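# Return the grip85 gripper to the stand's empty slot

## Task

Hang the adaptive gripper (tool 'grip85') in the empty slot of the tool stand so that it sits fully home; this is required. Then unlock it, pull the tool changer far away from the tool and leave it clear. While locked on, the tool counts as part of the arm. Nothing may be knocked or placed off the table.

## Robot and tools

Robot: one six-joint arm with a tool changer on its end. Two tools can attach to it: grip50 (a 50 mm gripper) and grip85 (the adaptive 85 mm gripper). At the start grip85 is normally on the arm; tool_id says which tool is attached (grip50, grip85 or none). Joint ranges in rad, base to hand: waist and shoulder up to about ±3.49/±3.14, elbow -1.187 to 4.328, forearm roll ±3.316, wrist pitch ±3.14, wrist roll ±3.927. Load limits: 139 N m on the three big joints and 34.8 N m on the three wrist joints, counting the tool's weight.

Frames. The scene frame has its origin on the table top below the arm base, +z up, and +y to the left when facing along +x. The base may be slightly tilted. The reported point, end_effector_position, is always the centre of the changer's flat face; its z axis points out of the arm toward the tool. Grippers close along the face's x axis. grip85's grip point sits 173 mm out along face z when closed (160 mm when fully open). Printed positions can be slightly wrong at long reach.

execute_actions(actions): actions is a list of actions; each action is a list of 1 to 15 rows; each row is run for one 1/30 s step, and a short action repeats its last row until 15 steps (0.5 s) have passed. A row is 14 numbers in this order: x, y, z (metres), qw, qx, qy, qz (unit quaternion, w first), lock, grip50_position, grip50_force_limit, grip50_speed, grip85_position, grip85_force_limit, grip85_speed. The first seven are an absolute target pose for the changer face in the scene frame, not an offset. The last seven are each in [-1, 1]. An action is rejected if its target lies over 0.6 m from the face's position at that action's start along any face axis; if the first action fails this or any action is malformed, nothing runs. Each step the commanded pose is trimmed to at most 70 mm and 16 degrees from where the face currently is, so far targets need several actions. Always resend the desired quaternion rather than copying a drifted one. An empty list just reports state and images.

Tool numbers: lock > 0 locks the changer onto a plate touching its face, < 0 unlocks, 0 keeps the last command; each takes about 1 s. Gripper position: +1 fully open; grip85 pads meet near -0.8, grip50 near -0.65; -1 closes until blocked. Force limit: -1 is about 20 N, +1 about 185 N (grip50) or 235 N (grip85). Speed: -1 about 20 mm/s, +1 about 150 mm/s. Gripper numbers only act while that tool is attached and ready (its readings show numbers, not n/a).

move(target, speed, blocking): target is one 14-number row as above, an absolute pose. The face follows a straight path there, lasting 0.5 to 10 s (cut off at 10 s). speed is the path's top speed in m/s, 0.002 to 0.5, default 0.25; rotation is capped at twice that in rad/s. It does not avoid obstacles, and the real arm can lag, stray or overshoot speed. With blocking=false you get a result after 0.5 s; then use wait or stop before any other motion. The result adds a move: line (done, off_target, moving, held, fault) plus limits (paced = pose clipped; held = a check blocked steps) and the distance to target.

wait(seconds): 0 to 10 s, arm keeps its last command; returns early if a running move finishes. stop(): brakes a running move; needs room. zoom_image(camera, region): camera is cam_high, cam_low or cam_wrist; region [x0, y0, x1, y1] in that camera's pixels, at most 504 by 504. finished_scene(scene): integer scene number to close; irreversible, and the goal must hold afterwards.

Results show the face pose, Hand target (pose the controller now aims at), plate_near, locked, unlocked, in_stand, unlock_refused, tool_id, gripper object_status (0 moving, 1 blocked opening, 2 blocked closing, 3 at target or pads met) and position_measured counts, optional step readings with HELD marking held-back steps, and lines such as pose unreachable (clearance check altered the command), MOTOR HOT or fault reports. Images come from cam_high (896x504), cam_low (896x504) and cam_wrist (616x616 fisheye); calibration (K, distortion, T_world_to_cam) is supplied and may be off by a few degrees and millimetres.

Stand geometry: each slot is a fork; a plate hangs in it, kept by 10 mm stops. Fork arms lie 40 to 70 mm either side of the slot centre along face x, their front ends 45 mm toward the open side, their tops 18 mm under a seated plate's face. Slots are spaced 180 mm. The plate fits only with the face's -y axis aimed at the fork's open side. The changer is 63 mm wide; a contact block sticks out 46 mm on face -y and the lock motor 58 mm on face +y.

Stowing: reverse of removal. Line up with the empty slot, carry the tool 10 to 30 mm (about 20) above its seated height and at least 110 mm out on the open side, slide it in along face +y, then lower slowly until in_stand reads 1. Hold still, send lock -1 and wait for unlocked = 1 (outside the stand unlocking is refused and unlock_refused reads 1). Then back the face away from the plate along face -z and move well clear; in_stand returns to 0 once you leave.

Hazards: contact force of 150 N on arm or tool, or a joint hitting its load limit, triggers a 10 s stop that aborts the rest of the call. The arm is stiff, so aim only just to a contact, approach slowly, and never command far past a surface. Avoid slams, drops and knocking anything off the table; overheated motors brake the arm.

Each tool is called after "Request:" by a JSON object that holds its "method" and its "body", one argument or row to a line.

## Session

Request:
{"method": "execute_actions", "body": {
  "actions": []
}}

Scene clock: 0.00 s.
end_effector_position=(+0.7458, +0.4060, +0.3554) locked=0 unlocked=1 plate_near=0 in_stand=0 unlock_refused=0 tool_id=none grip50_position_measured=n/a grip50_object_status=n/a grip85_position_measured=n/a grip85_object_status=n/a end_effector_quat_wxyz=(+0.182, +0.684, +0.602, +0.368)
Joint positions: [ 0.783  0.838  0.099  1.45  -0.387 -1.971]
Joint velocities: [-0.     0.     0.002  0.001  0.001 -0.   ]
Hand target: +0.746, +0.406, +0.355; +0.182, +0.684, +0.602, +0.368

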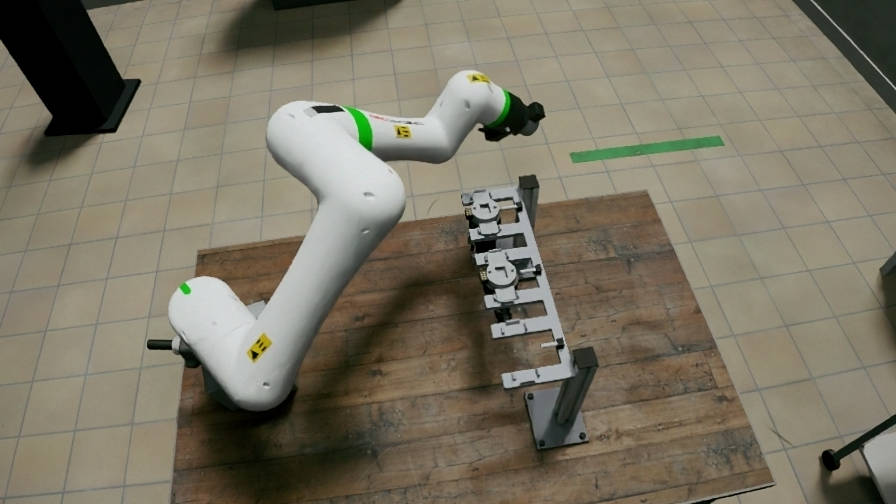

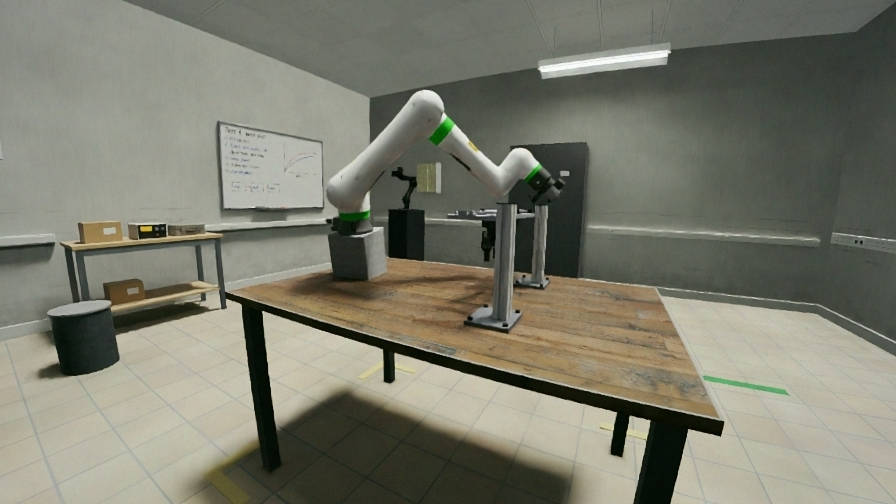

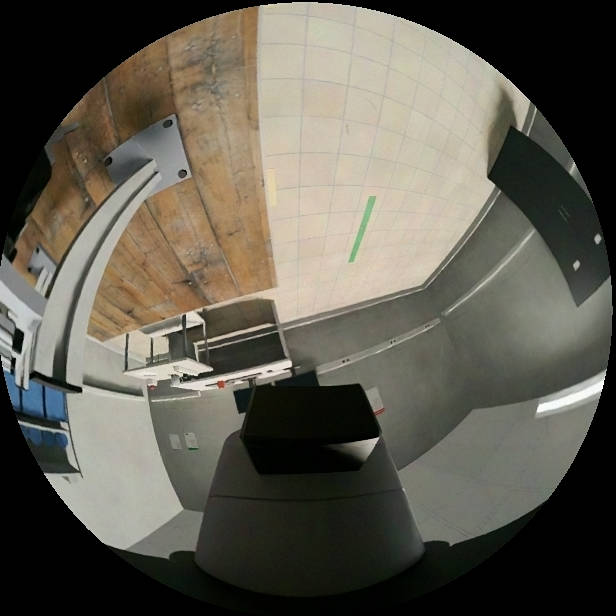

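Request:
{"method": "zoom_image", "body": {
  "camera": "cam_high",
  "region": [440, 160, 640, 310]
}}

Request:
{"method": "zoom_image", "body": {
  "camera": "cam_high",
  "region": [440, 260, 640, 410]
}}

Request:
{"method": "zoom_image", "body": {
  "camera": "cam_low",
  "region": [430, 180, 590, 300]
}}

Region (440, 160, 640, 310) of cam_high's 896x504 image, scaled by 2.520, with more detail than that image has; it fills the top 378 rows of this view, and the rest is white.

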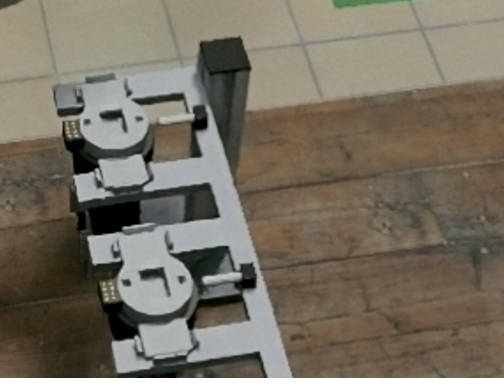

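Region (440, 260, 640, 410) of cam_high's 896x504 image, scaled by 2.520, with more detail than that image has; it fills the top 378 rows of this view, and the rest is white.

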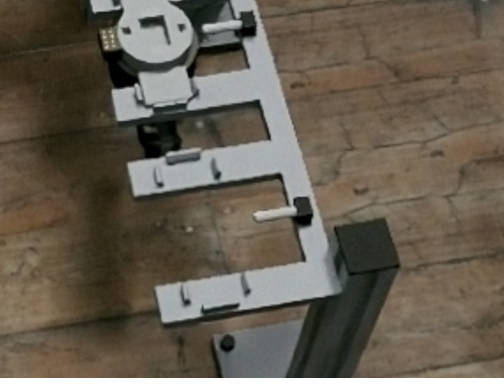

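Region (430, 180, 590, 300) of cam_low's 896x504 image, scaled by 3.150, with more detail than that image has; it fills the top 378 rows of this view, and the rest is white.

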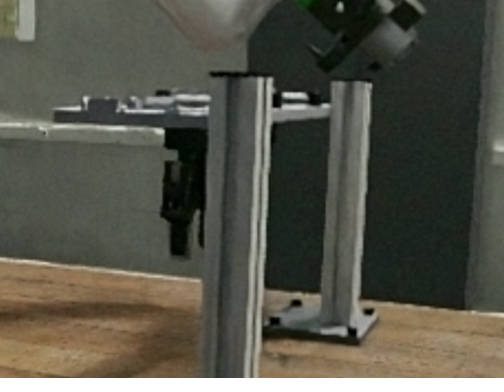

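Request:
{"method": "move", "body": {
  "target": [0.555,0.11,0.40,0,0.7071,0.7071,0,0,1,0,0,1,0,0],
  "speed": 0.4
}}

Scene clock: 2.07 s.
end_effector_position=(+0.5535, +0.1114, +0.4008) locked=0 unlocked=1 plate_near=0 in_stand=0 unlock_refused=0 tool_id=none grip50_position_measured=n/a grip50_object_status=n/a grip85_position_measured=n/a grip85_object_status=n/a end_effector_quat_wxyz=(-0.001, +0.706, +0.708, +0.000)
Joint positions: [ 0.694  0.369 -0.028  0.163 -1.231 -0.606]
Joint velocities: [ 0.     0.     0.    -0.001  0.001  0.   ]
Hand target: +0.554, +0.111, +0.401; -0.001, +0.706, +0.708, +0.000
Off the commanded pose: 0.002 m, 0 deg.
move: done
camera_calibration (this result's frames):
cam_wrist: T_world_to_cam=[[-0.0211296, 0.997498, 0.0674692, -0.127046], [0.951704, -0.000606464, 0.307016, -0.589808], [0.306289, 0.0706979, -0.94931, 0.258683], [0, 0, 0, 1]] pos_world=[0.479407, 0.108082, 0.435223]

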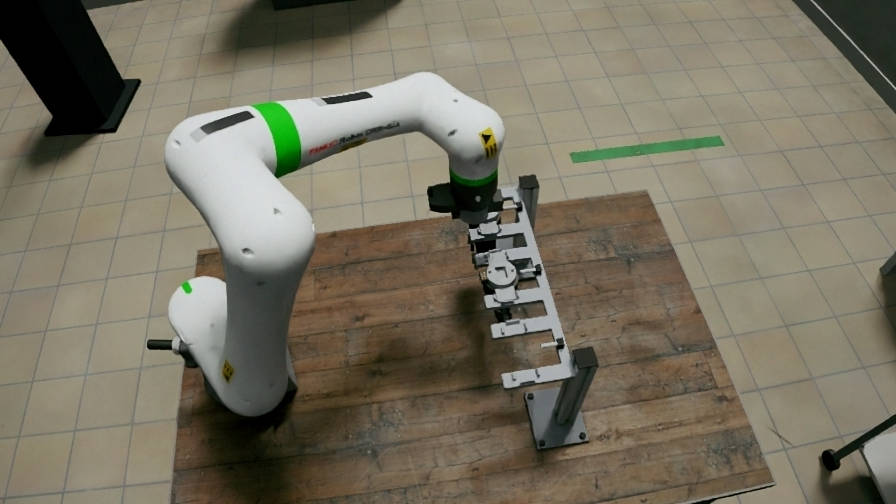

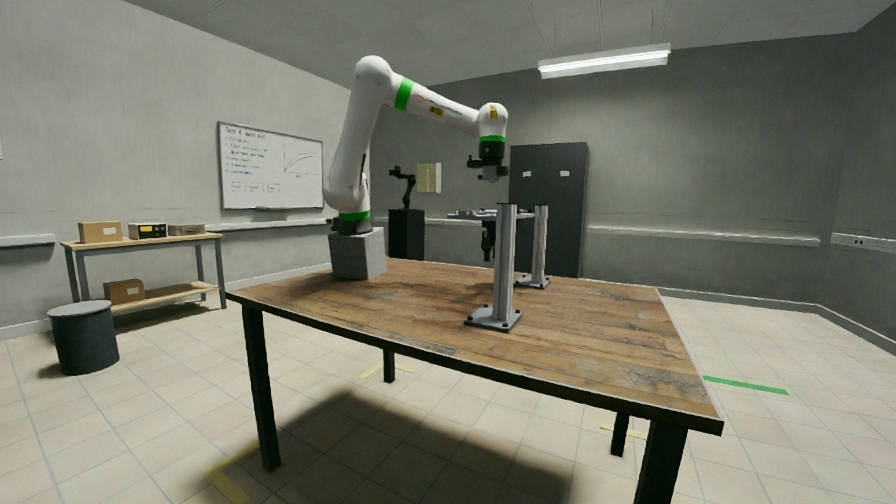

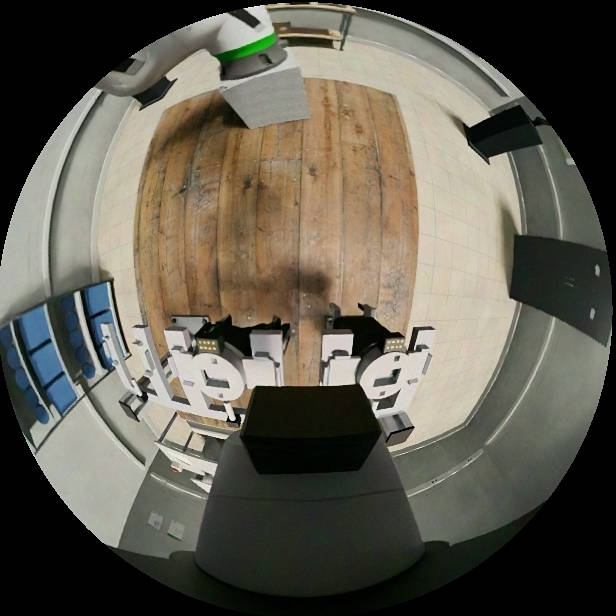

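Request:
{"method": "zoom_image", "body": {
  "camera": "cam_wrist",
  "region": [150, 290, 300, 430]
}}

Request:
{"method": "zoom_image", "body": {
  "camera": "cam_wrist",
  "region": [300, 290, 450, 430]
}}

Region (150, 290, 300, 430) of cam_wrist's 616x616 image, scaled by 3.360, with more detail than that image has; it fills the top 470 rows of this view, and the rest is white.

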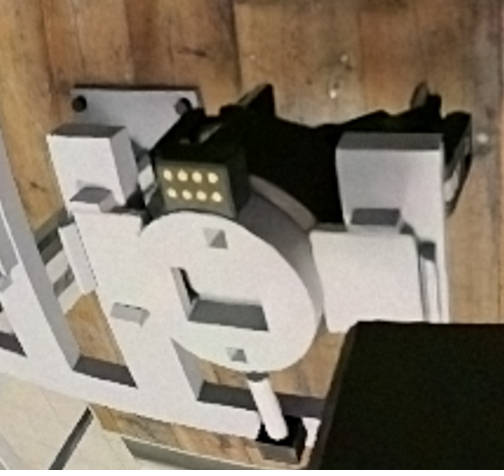

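Region (300, 290, 450, 430) of cam_wrist's 616x616 image, scaled by 3.360, with more detail than that image has; it fills the top 470 rows of this view, and the rest is white.

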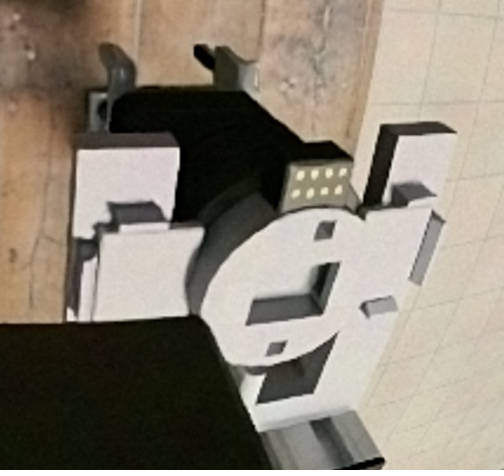

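Request:
{"method": "move", "body": {
  "target": [0.595,0.033,0.325,0,0.7071,0.7071,0,0,1,0,0,1,0,0]
}}

Request:
{"method": "zoom_image", "body": {
  "camera": "cam_high",
  "region": [440, 200, 600, 320]
}}

Request:
{"method": "zoom_image", "body": {
  "camera": "cam_low",
  "region": [440, 160, 560, 250]
}}

Request:
{"method": "zoom_image", "body": {
  "camera": "cam_wrist",
  "region": [200, 280, 420, 440]
}}

Scene clock: 3.20 s.
end_effector_position=(+0.5945, +0.0329, +0.3250) locked=0 unlocked=1 plate_near=0 in_stand=0 unlock_refused=0 tool_id=none grip50_position_measured=n/a grip50_object_status=n/a grip85_position_measured=n/a grip85_object_status=n/a end_effector_quat_wxyz=(-0.000, +0.707, +0.707, +0.000)
Joint positions: [ 0.517  0.476 -0.036  0.183 -1.091 -0.46 ]
Joint velocities: [-0.     0.001  0.002  0.001 -0.     0.   ]
Hand target: +0.595, +0.033, +0.325; -0.000, +0.707, +0.707, +0.000
Off the commanded pose: 0.000 m, 0 deg.
move: done
camera_calibration (this result's frames):
cam_wrist: T_world_to_cam=[[-0.0188703, 0.997651, 0.0658527, -0.0436452], [0.951272, -0.00236009, 0.308345, -0.605733], [0.307776, 0.0684624, -0.948993, 0.178887], [0, 0, 0, 1]] pos_world=[0.520335, 0.0298661, 0.359411]

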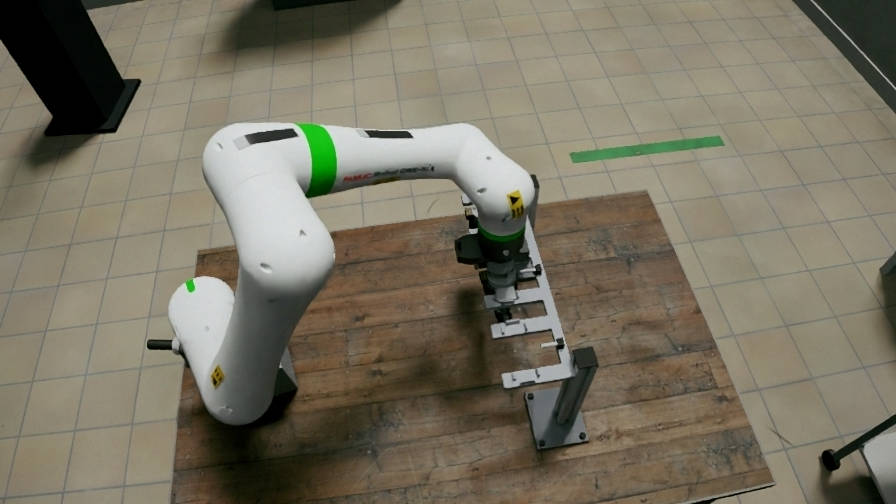

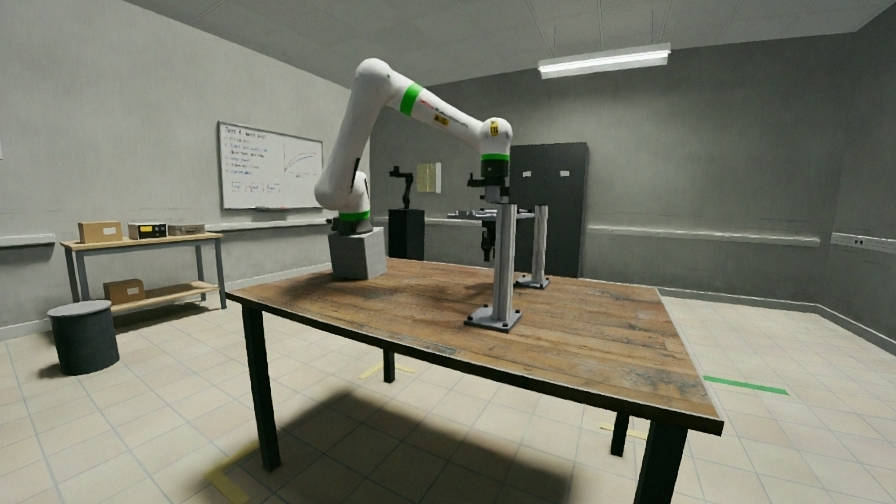

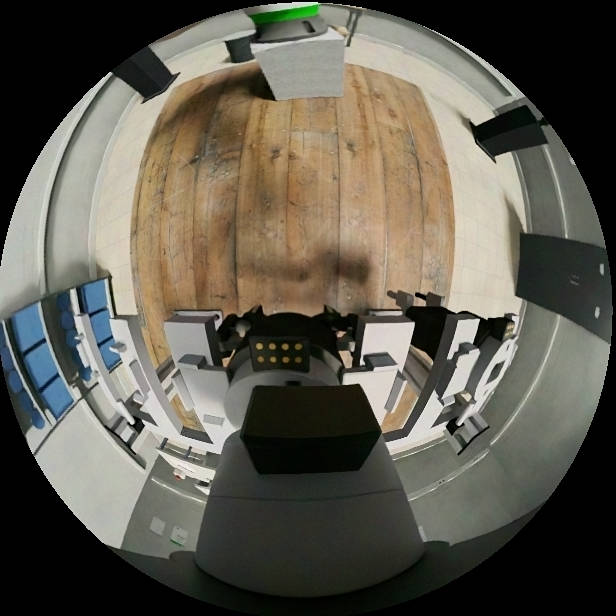

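Region (440, 200, 600, 320) of cam_high's 896x504 image, scaled by 3.150, with more detail than that image has; it fills the top 378 rows of this view, and the rest is white.

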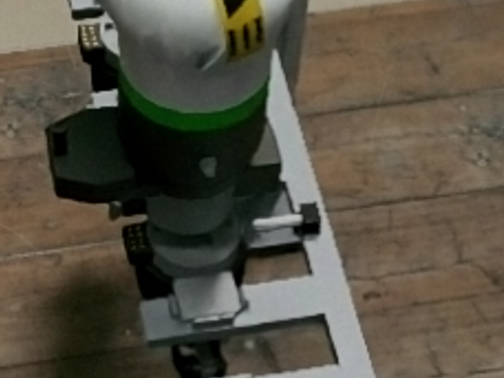

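Region (440, 160, 560, 250) of cam_low's 896x504 image, scaled by 4.200, with more detail than that image has; it fills the top 378 rows of this view, and the rest is white.

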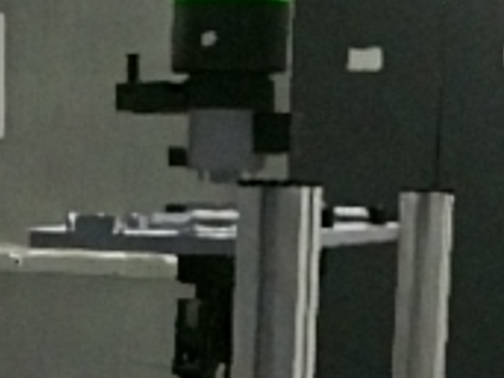

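Region (200, 280, 420, 440) of cam_wrist's 616x616 image, scaled by 2.291, with more detail than that image has; it fills the top 367 rows of this view, and the rest is white.

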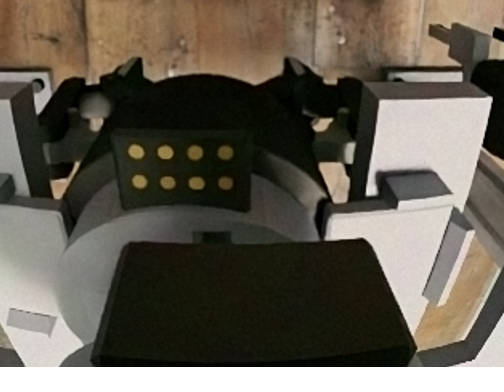

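Request:
{"method": "move", "body": {
  "target": [0.5945,0.031,0.303,0,0.7071,0.7071,0,0,1,0,0,1,0,0],
  "speed": 0.05
}}

Request:
{"method": "zoom_image", "body": {
  "camera": "cam_high",
  "region": [460, 240, 560, 315]
}}

Request:
{"method": "zoom_image", "body": {
  "camera": "cam_low",
  "region": [460, 180, 530, 232]
}}

Request:
{"method": "zoom_image", "body": {
  "camera": "cam_wrist",
  "region": [200, 280, 420, 440]
}}

Scene clock: 13.93 s.
end_effector_position=(+0.5958, +0.0312, +0.3096) locked=0 unlocked=1 plate_near=0 in_stand=0 unlock_refused=0 tool_id=none grip50_position_measured=n/a grip50_object_status=n/a grip85_position_measured=n/a grip85_object_status=n/a end_effector_quat_wxyz=(+0.002, +0.707, +0.707, +0.002)
Joint positions: [ 0.51   0.492 -0.052  0.19  -1.052 -0.46 ]
Joint velocities: [ 0.     0.    -0.001 -0.001 -0.001 -0.   ]
Hand target: +0.596, +0.031, +0.310; +0.002, +0.707, +0.707, +0.002
Off the commanded pose: 0.007 m, 0 deg.
FORCE FAULT: contact force on the arm reached its limit, and the arm stopped for 10 seconds. The contact can be on any part of the arm, not only on its tool. That time counts as 20 of the actions that you can send in this scene. The arm's remaining commands of this call were not run. The arm holds still and accepts commands again. Move the arm away from the contact; if what it grips holds it there, let go first. Pushing or pulling that hard again can fault the arm again.
move: fault
camera_calibration (this result's frames):
cam_wrist: T_world_to_cam=[[-0.0199058, 0.99765, 0.065563, -0.040152], [0.949502, -0.0016741, 0.313756, -0.60288], [0.313128, 0.0684978, -0.947238, 0.160254], [0, 0, 0, 1]] pos_world=[0.521457, 0.0280713, 0.343588]

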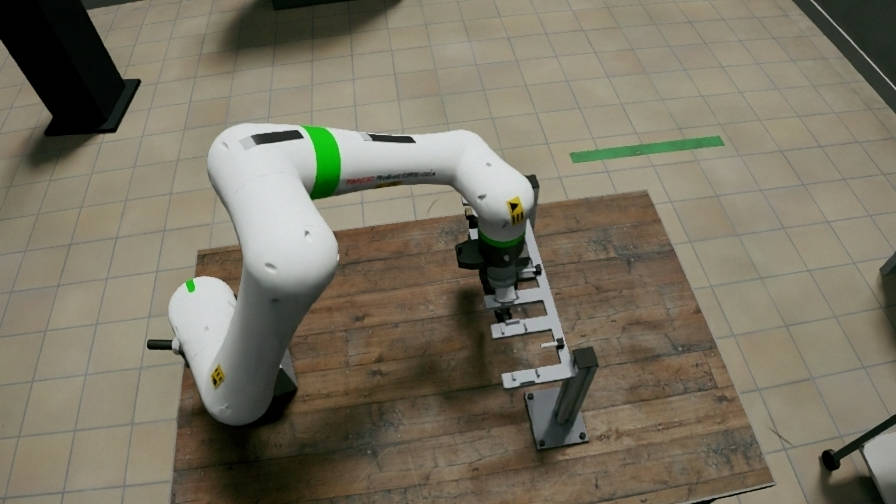

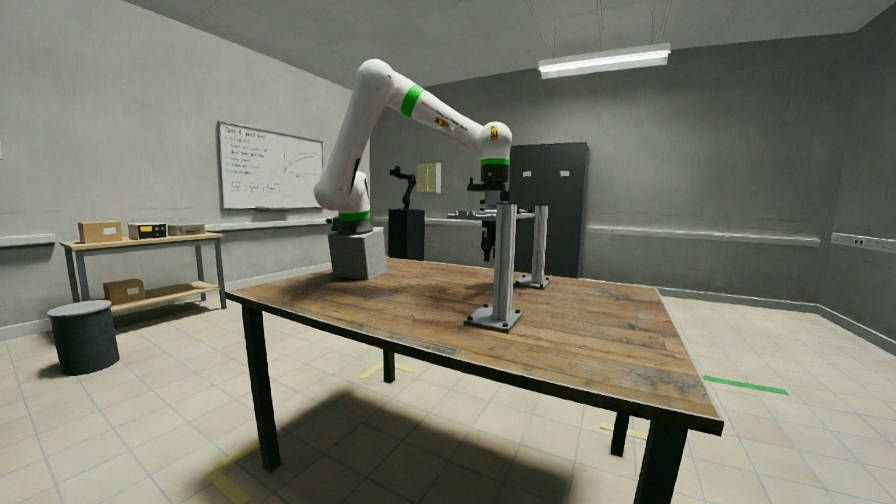

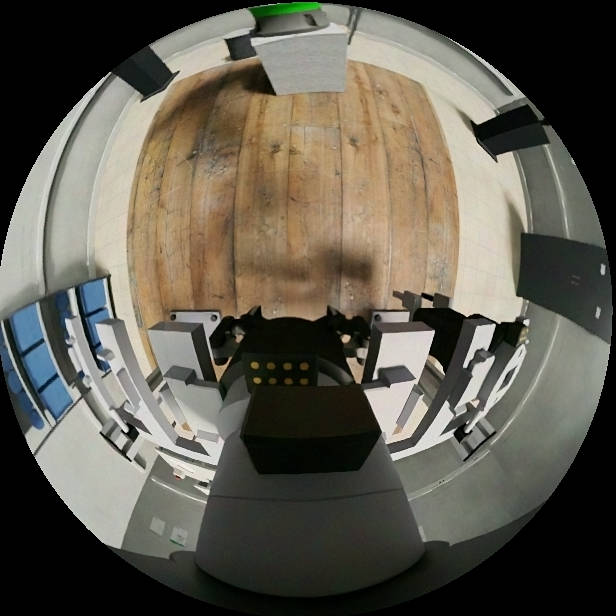

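Region (460, 240, 560, 315) of cam_high's 896x504 image, scaled by 5.040, with more detail than that image has; it fills the top 378 rows of this view, and the rest is white.

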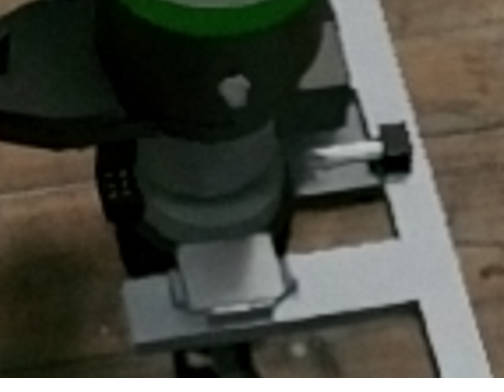

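Region (460, 180, 530, 232) of cam_low's 896x504 image, scaled by 7.200, with more detail than that image has; it fills the top 374 rows of this view, and the rest is white.

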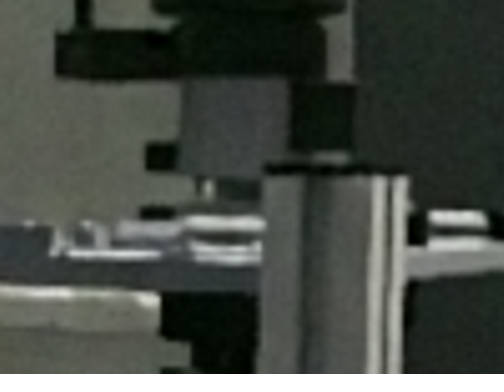

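Region (200, 280, 420, 440) of cam_wrist's 616x616 image, scaled by 2.291, with more detail than that image has; it fills the top 367 rows of this view, and the rest is white.

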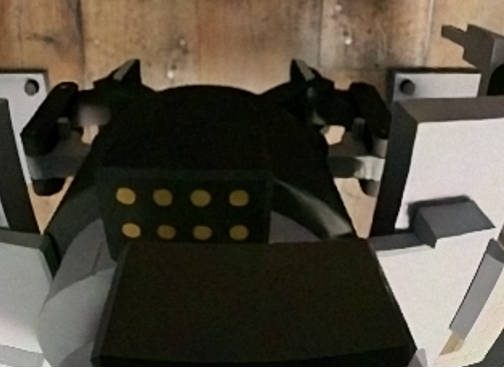

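Request:
{"method": "move", "body": {
  "target": [0.5945,0.025,0.318,0,0.7071,0.7071,0,0,1,0,0,1,0,0],
  "speed": 0.05
}}

Request:
{"method": "zoom_image", "body": {
  "camera": "cam_wrist",
  "region": [150, 280, 450, 460]
}}

Request:
{"method": "zoom_image", "body": {
  "camera": "cam_high",
  "region": [460, 240, 560, 315]
}}

Scene clock: 15.03 s.
end_effector_position=(+0.5945, +0.0250, +0.3180) locked=0 unlocked=1 plate_near=0 in_stand=0 unlock_refused=0 tool_id=none grip50_position_measured=n/a grip50_object_status=n/a grip85_position_measured=n/a grip85_object_status=n/a end_effector_quat_wxyz=(-0.000, +0.707, +0.707, +0.000)
Joint positions: [ 0.503  0.48  -0.045  0.186 -1.075 -0.448]
Joint velocities: [ 0.     0.    -0.002 -0.001  0.002 -0.   ]
Hand target: +0.595, +0.025, +0.318; -0.000, +0.707, +0.707, +0.000
Off the commanded pose: 0.000 m, 0 deg.
move: done
camera_calibration (this result's frames):
cam_wrist: T_world_to_cam=[[-0.0191633, 0.99768, 0.0653298, -0.0349616], [0.951307, -0.00191149, 0.30824, -0.603561], [0.30765, 0.0680556, -0.949063, 0.172863], [0, 0, 0, 1]] pos_world=[0.520321, 0.0219625, 0.352383]

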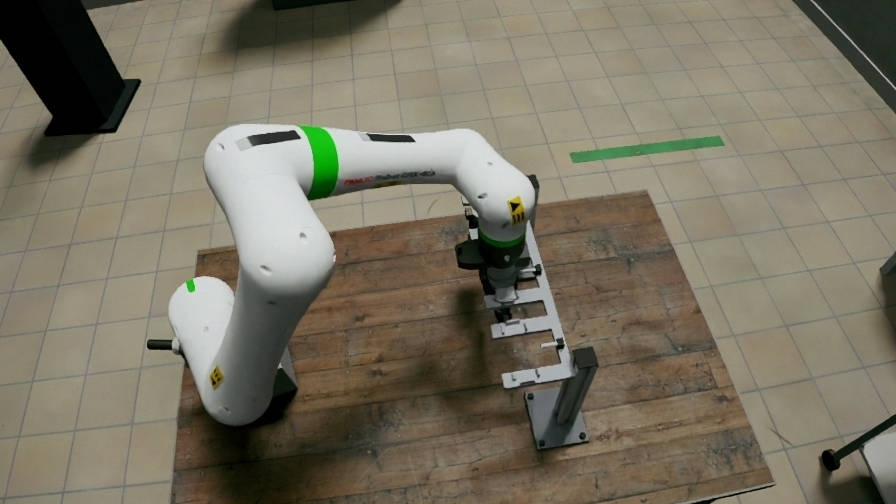

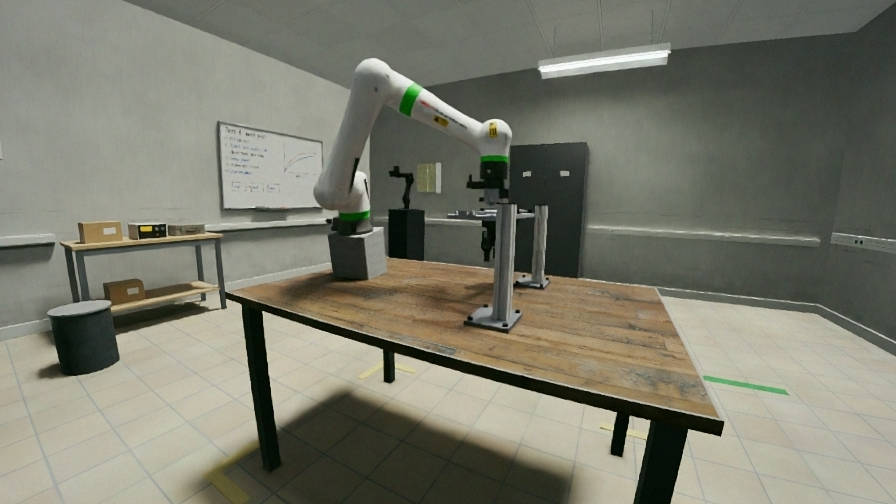

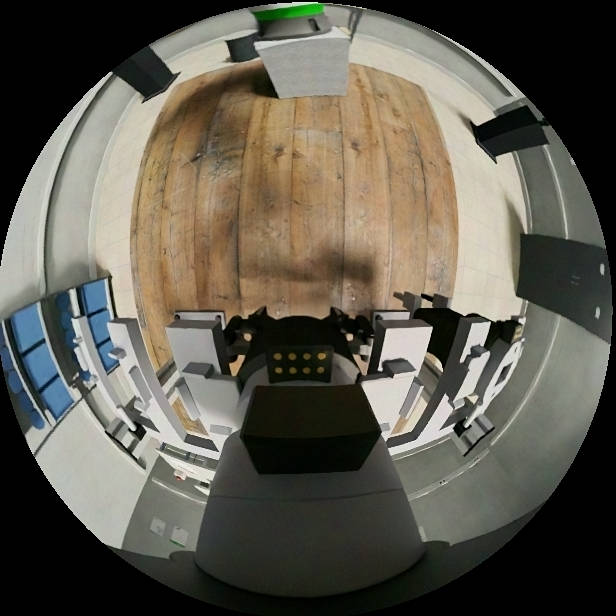

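Region (150, 280, 450, 460) of cam_wrist's 616x616 image, scaled by 1.680, with more detail than that image has; it fills the top 302 rows of this view, and the rest is white.

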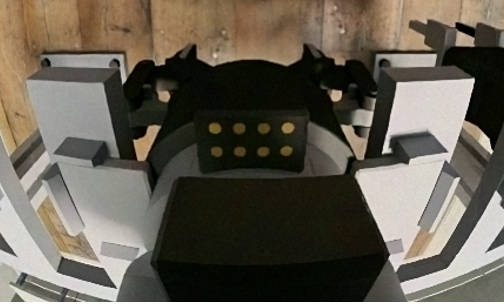

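Region (460, 240, 560, 315) of cam_high's 896x504 image, scaled by 5.040, with more detail than that image has; it fills the top 378 rows of this view, and the rest is white.

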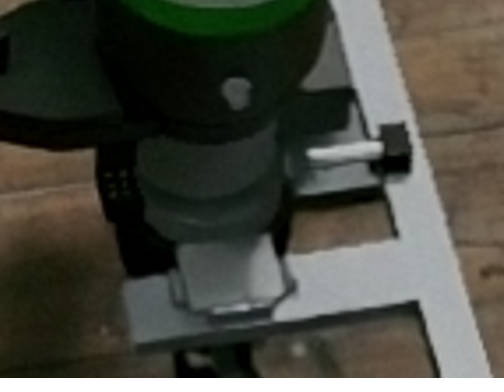

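Request:
{"method": "move", "body": {
  "target": [0.595,0.022,0.318,0,0.7071,0.7071,0,0,1,0,0,1,0,0],
  "speed": 0.05
}}

Request:
{"method": "move", "body": {
  "target": [0.595,0.022,0.309,0,0.7071,0.7071,0,0,1,0,0,1,0,0],
  "speed": 0.01
}}

Request:
{"method": "zoom_image", "body": {
  "camera": "cam_wrist",
  "region": [150, 280, 450, 460]
}}

Request:
{"method": "zoom_image", "body": {
  "camera": "cam_low",
  "region": [460, 180, 530, 232]
}}

Scene clock: 15.93 s.
end_effector_position=(+0.5950, +0.0220, +0.3180) locked=0 unlocked=1 plate_near=0 in_stand=0 unlock_refused=0 tool_id=none grip50_position_measured=n/a grip50_object_status=n/a grip85_position_measured=n/a grip85_object_status=n/a end_effector_quat_wxyz=(-0.000, +0.707, +0.707, +0.000)
Joint positions: [ 0.497  0.479 -0.045  0.186 -1.075 -0.443]
Joint velocities: [-0.    -0.     0.    -0.001 -0.003  0.   ]
Hand target: +0.595, +0.022, +0.318; -0.000, +0.707, +0.707, +0.000
Off the commanded pose: 0.000 m, 0 deg.
move: done
camera_calibration (this result's frames):
cam_wrist: T_world_to_cam=[[-0.0190294, 0.997677, 0.0654062, -0.0320499], [0.951325, -0.00205871, 0.308183, -0.60399], [0.307602, 0.0680871, -0.949076, 0.172938], [0, 0, 0, 1]] pos_world=[0.520785, 0.0189572, 0.352367]

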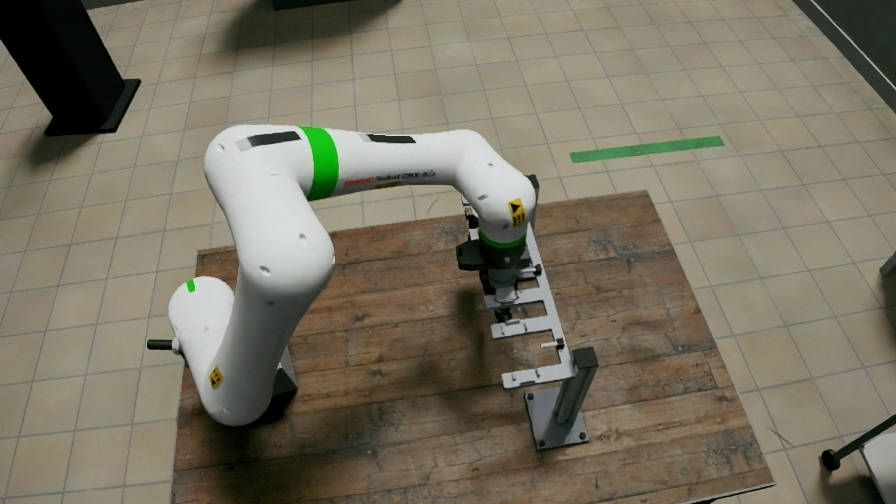

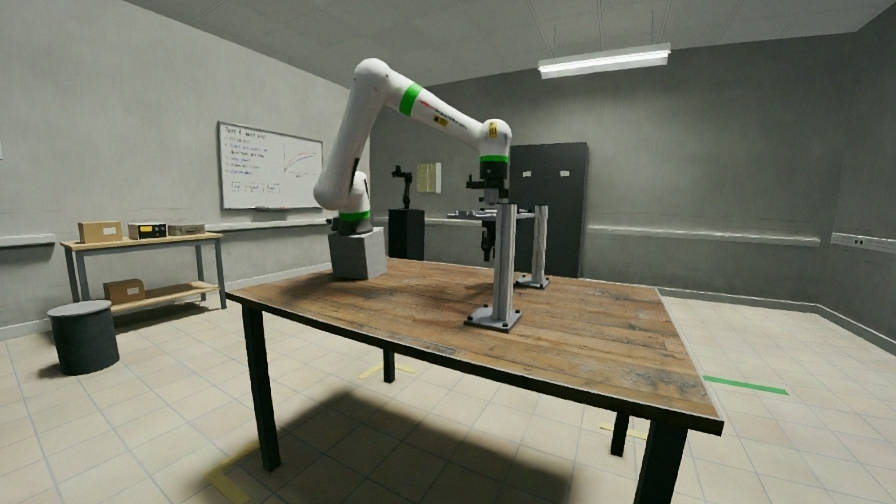

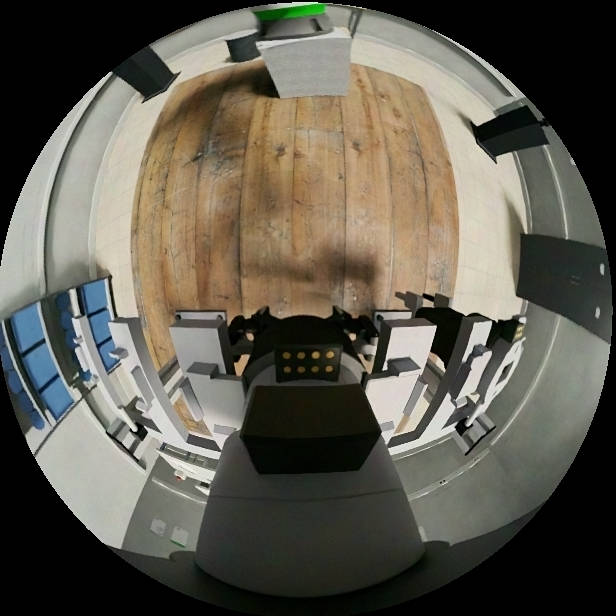

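Scene clock: 17.07 s.
end_effector_position=(+0.5950, +0.0220, +0.3090) locked=0 unlocked=1 plate_near=0 in_stand=0 unlock_refused=0 tool_id=none grip50_position_measured=n/a grip50_object_status=n/a grip85_position_measured=n/a grip85_object_status=n/a end_effector_quat_wxyz=(+0.000, +0.707, +0.707, -0.000)
Joint positions: [ 0.495  0.489 -0.053  0.188 -1.057 -0.445]
Joint velocities: [0.    0.    0.001 0.001 0.001 0.   ]
Hand target: +0.595, +0.022, +0.309; +0.000, +0.707, +0.707, -0.000
Off the commanded pose: 0.000 m, 0 deg.
move: done
camera_calibration (this result's frames):
cam_wrist: T_world_to_cam=[[-0.0190764, 0.997689, 0.0652079, -0.031323], [0.951311, -0.00195577, 0.308227, -0.601225], [0.307643, 0.0679128, -0.949075, 0.164397], [0, 0, 0, 1]] pos_world=[0.520779, 0.01891, 0.343382]

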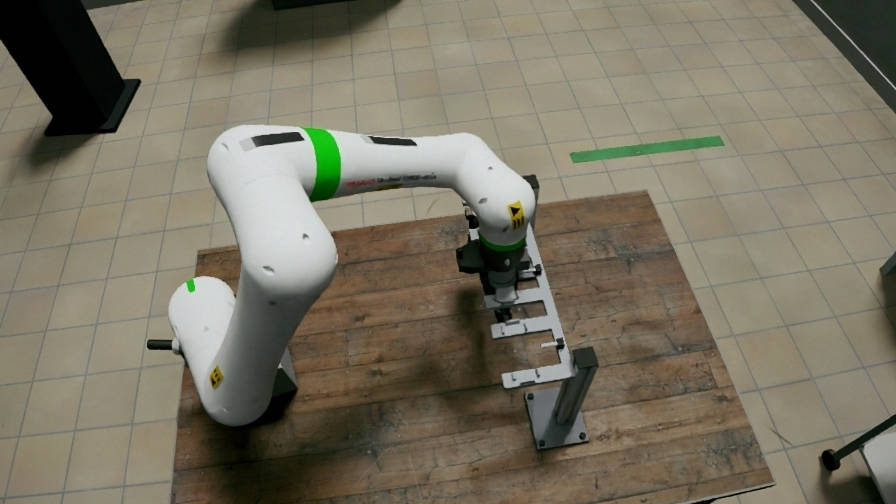

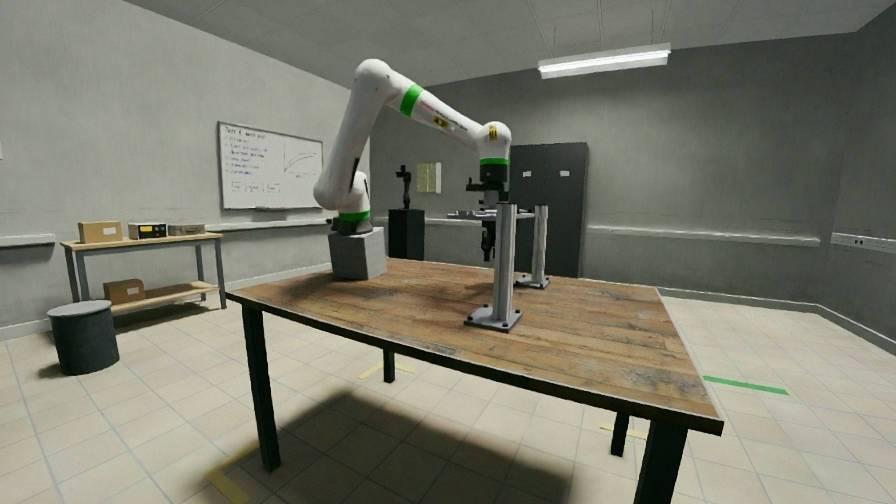

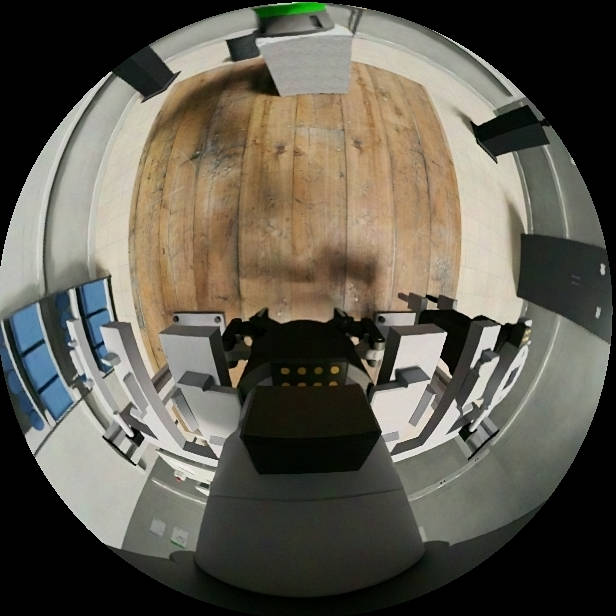

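Region (150, 280, 450, 460) of cam_wrist's 616x616 image, scaled by 1.680, with more detail than that image has; it fills the top 302 rows of this view, and the rest is white.

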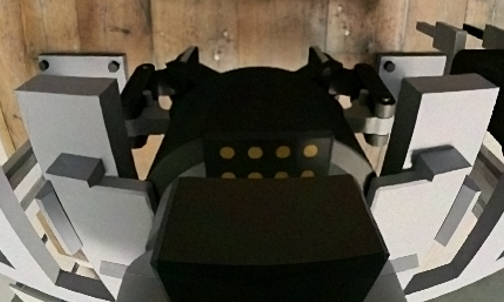

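Region (460, 180, 530, 232) of cam_low's 896x504 image, scaled by 7.200, with more detail than that image has; it fills the top 374 rows of this view, and the rest is white.

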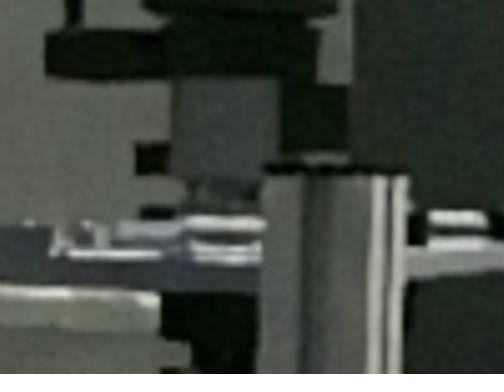

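Request:
{"method": "move", "body": {
  "target": [0.595,0.0217,0.306,0,0.7071,0.7071,0,0,1,0,0,1,0,0],
  "speed": 0.004
}}

Request:
{"method": "zoom_image", "body": {
  "camera": "cam_low",
  "region": [460, 180, 530, 232]
}}

Scene clock: 27.93 s.
end_effector_position=(+0.5961, +0.0216, +0.3086) locked=0 unlocked=1 plate_near=0 in_stand=0 unlock_refused=0 tool_id=none grip50_position_measured=n/a grip50_object_status=n/a grip85_position_measured=n/a grip85_object_status=n/a end_effector_quat_wxyz=(+0.002, +0.707, +0.707, +0.001)
Joint positions: [ 0.494  0.49  -0.054  0.19  -1.051 -0.445]
Joint velocities: [-0.     0.001 -0.002 -0.    -0.001 -0.   ]
Hand target: +0.596, +0.022, +0.309; +0.002, +0.707, +0.707, +0.001
Off the commanded pose: 0.003 m, 0 deg.
FORCE FAULT: contact force on the arm reached its limit, and the arm stopped for 10 seconds. The contact can be on any part of the arm, not only on its tool. That time counts as 20 of the actions that you can send in this scene. The arm's remaining commands of this call were not run. The arm holds still and accepts commands again. Move the arm away from the contact; if what it grips holds it there, let go first. Pushing or pulling that hard again can fault the arm again.
move: fault
camera_calibration (this result's frames):
cam_wrist: T_world_to_cam=[[-0.0197842, 0.997687, 0.0650307, -0.0303695], [0.949956, -0.00152368, 0.312379, -0.602653], [0.311756, 0.0679565, -0.947729, 0.160794], [0, 0, 0, 1]] pos_world=[0.521765, 0.018454, 0.34262]

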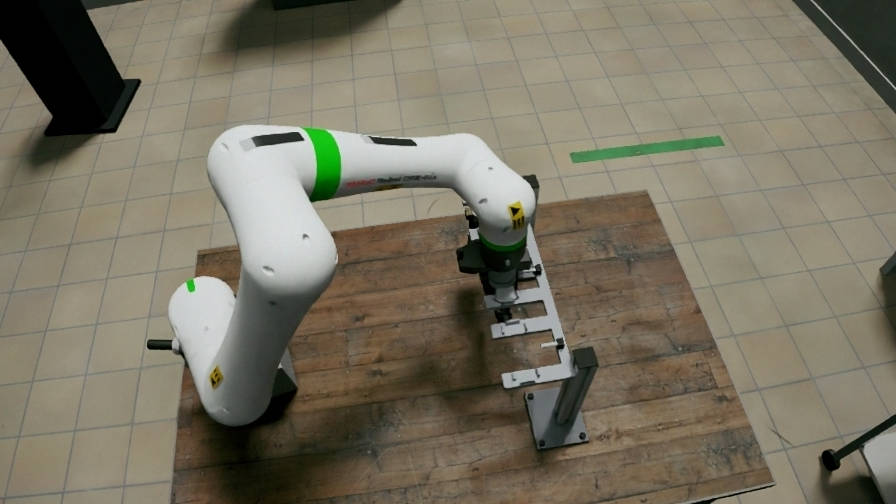

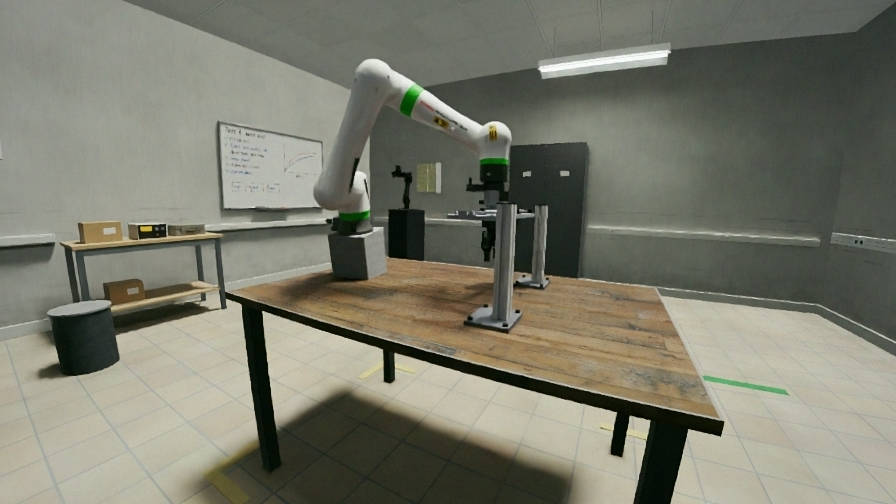

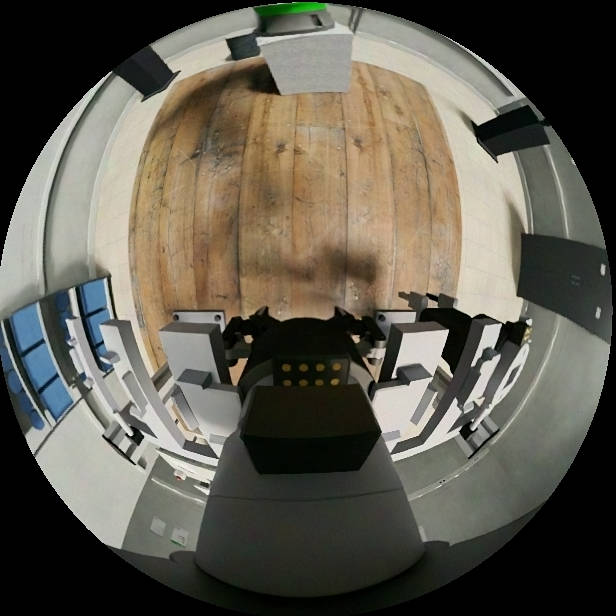

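Region (460, 180, 530, 232) of cam_low's 896x504 image, scaled by 7.200, with more detail than that image has; it fills the top 374 rows of this view, and the rest is white.

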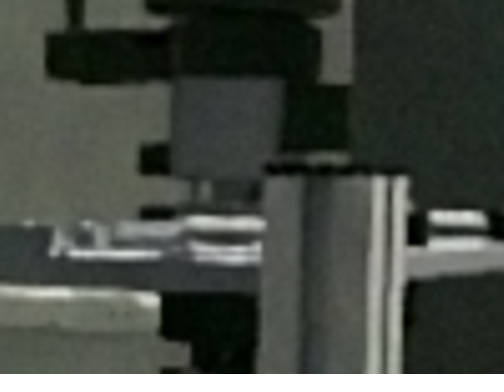

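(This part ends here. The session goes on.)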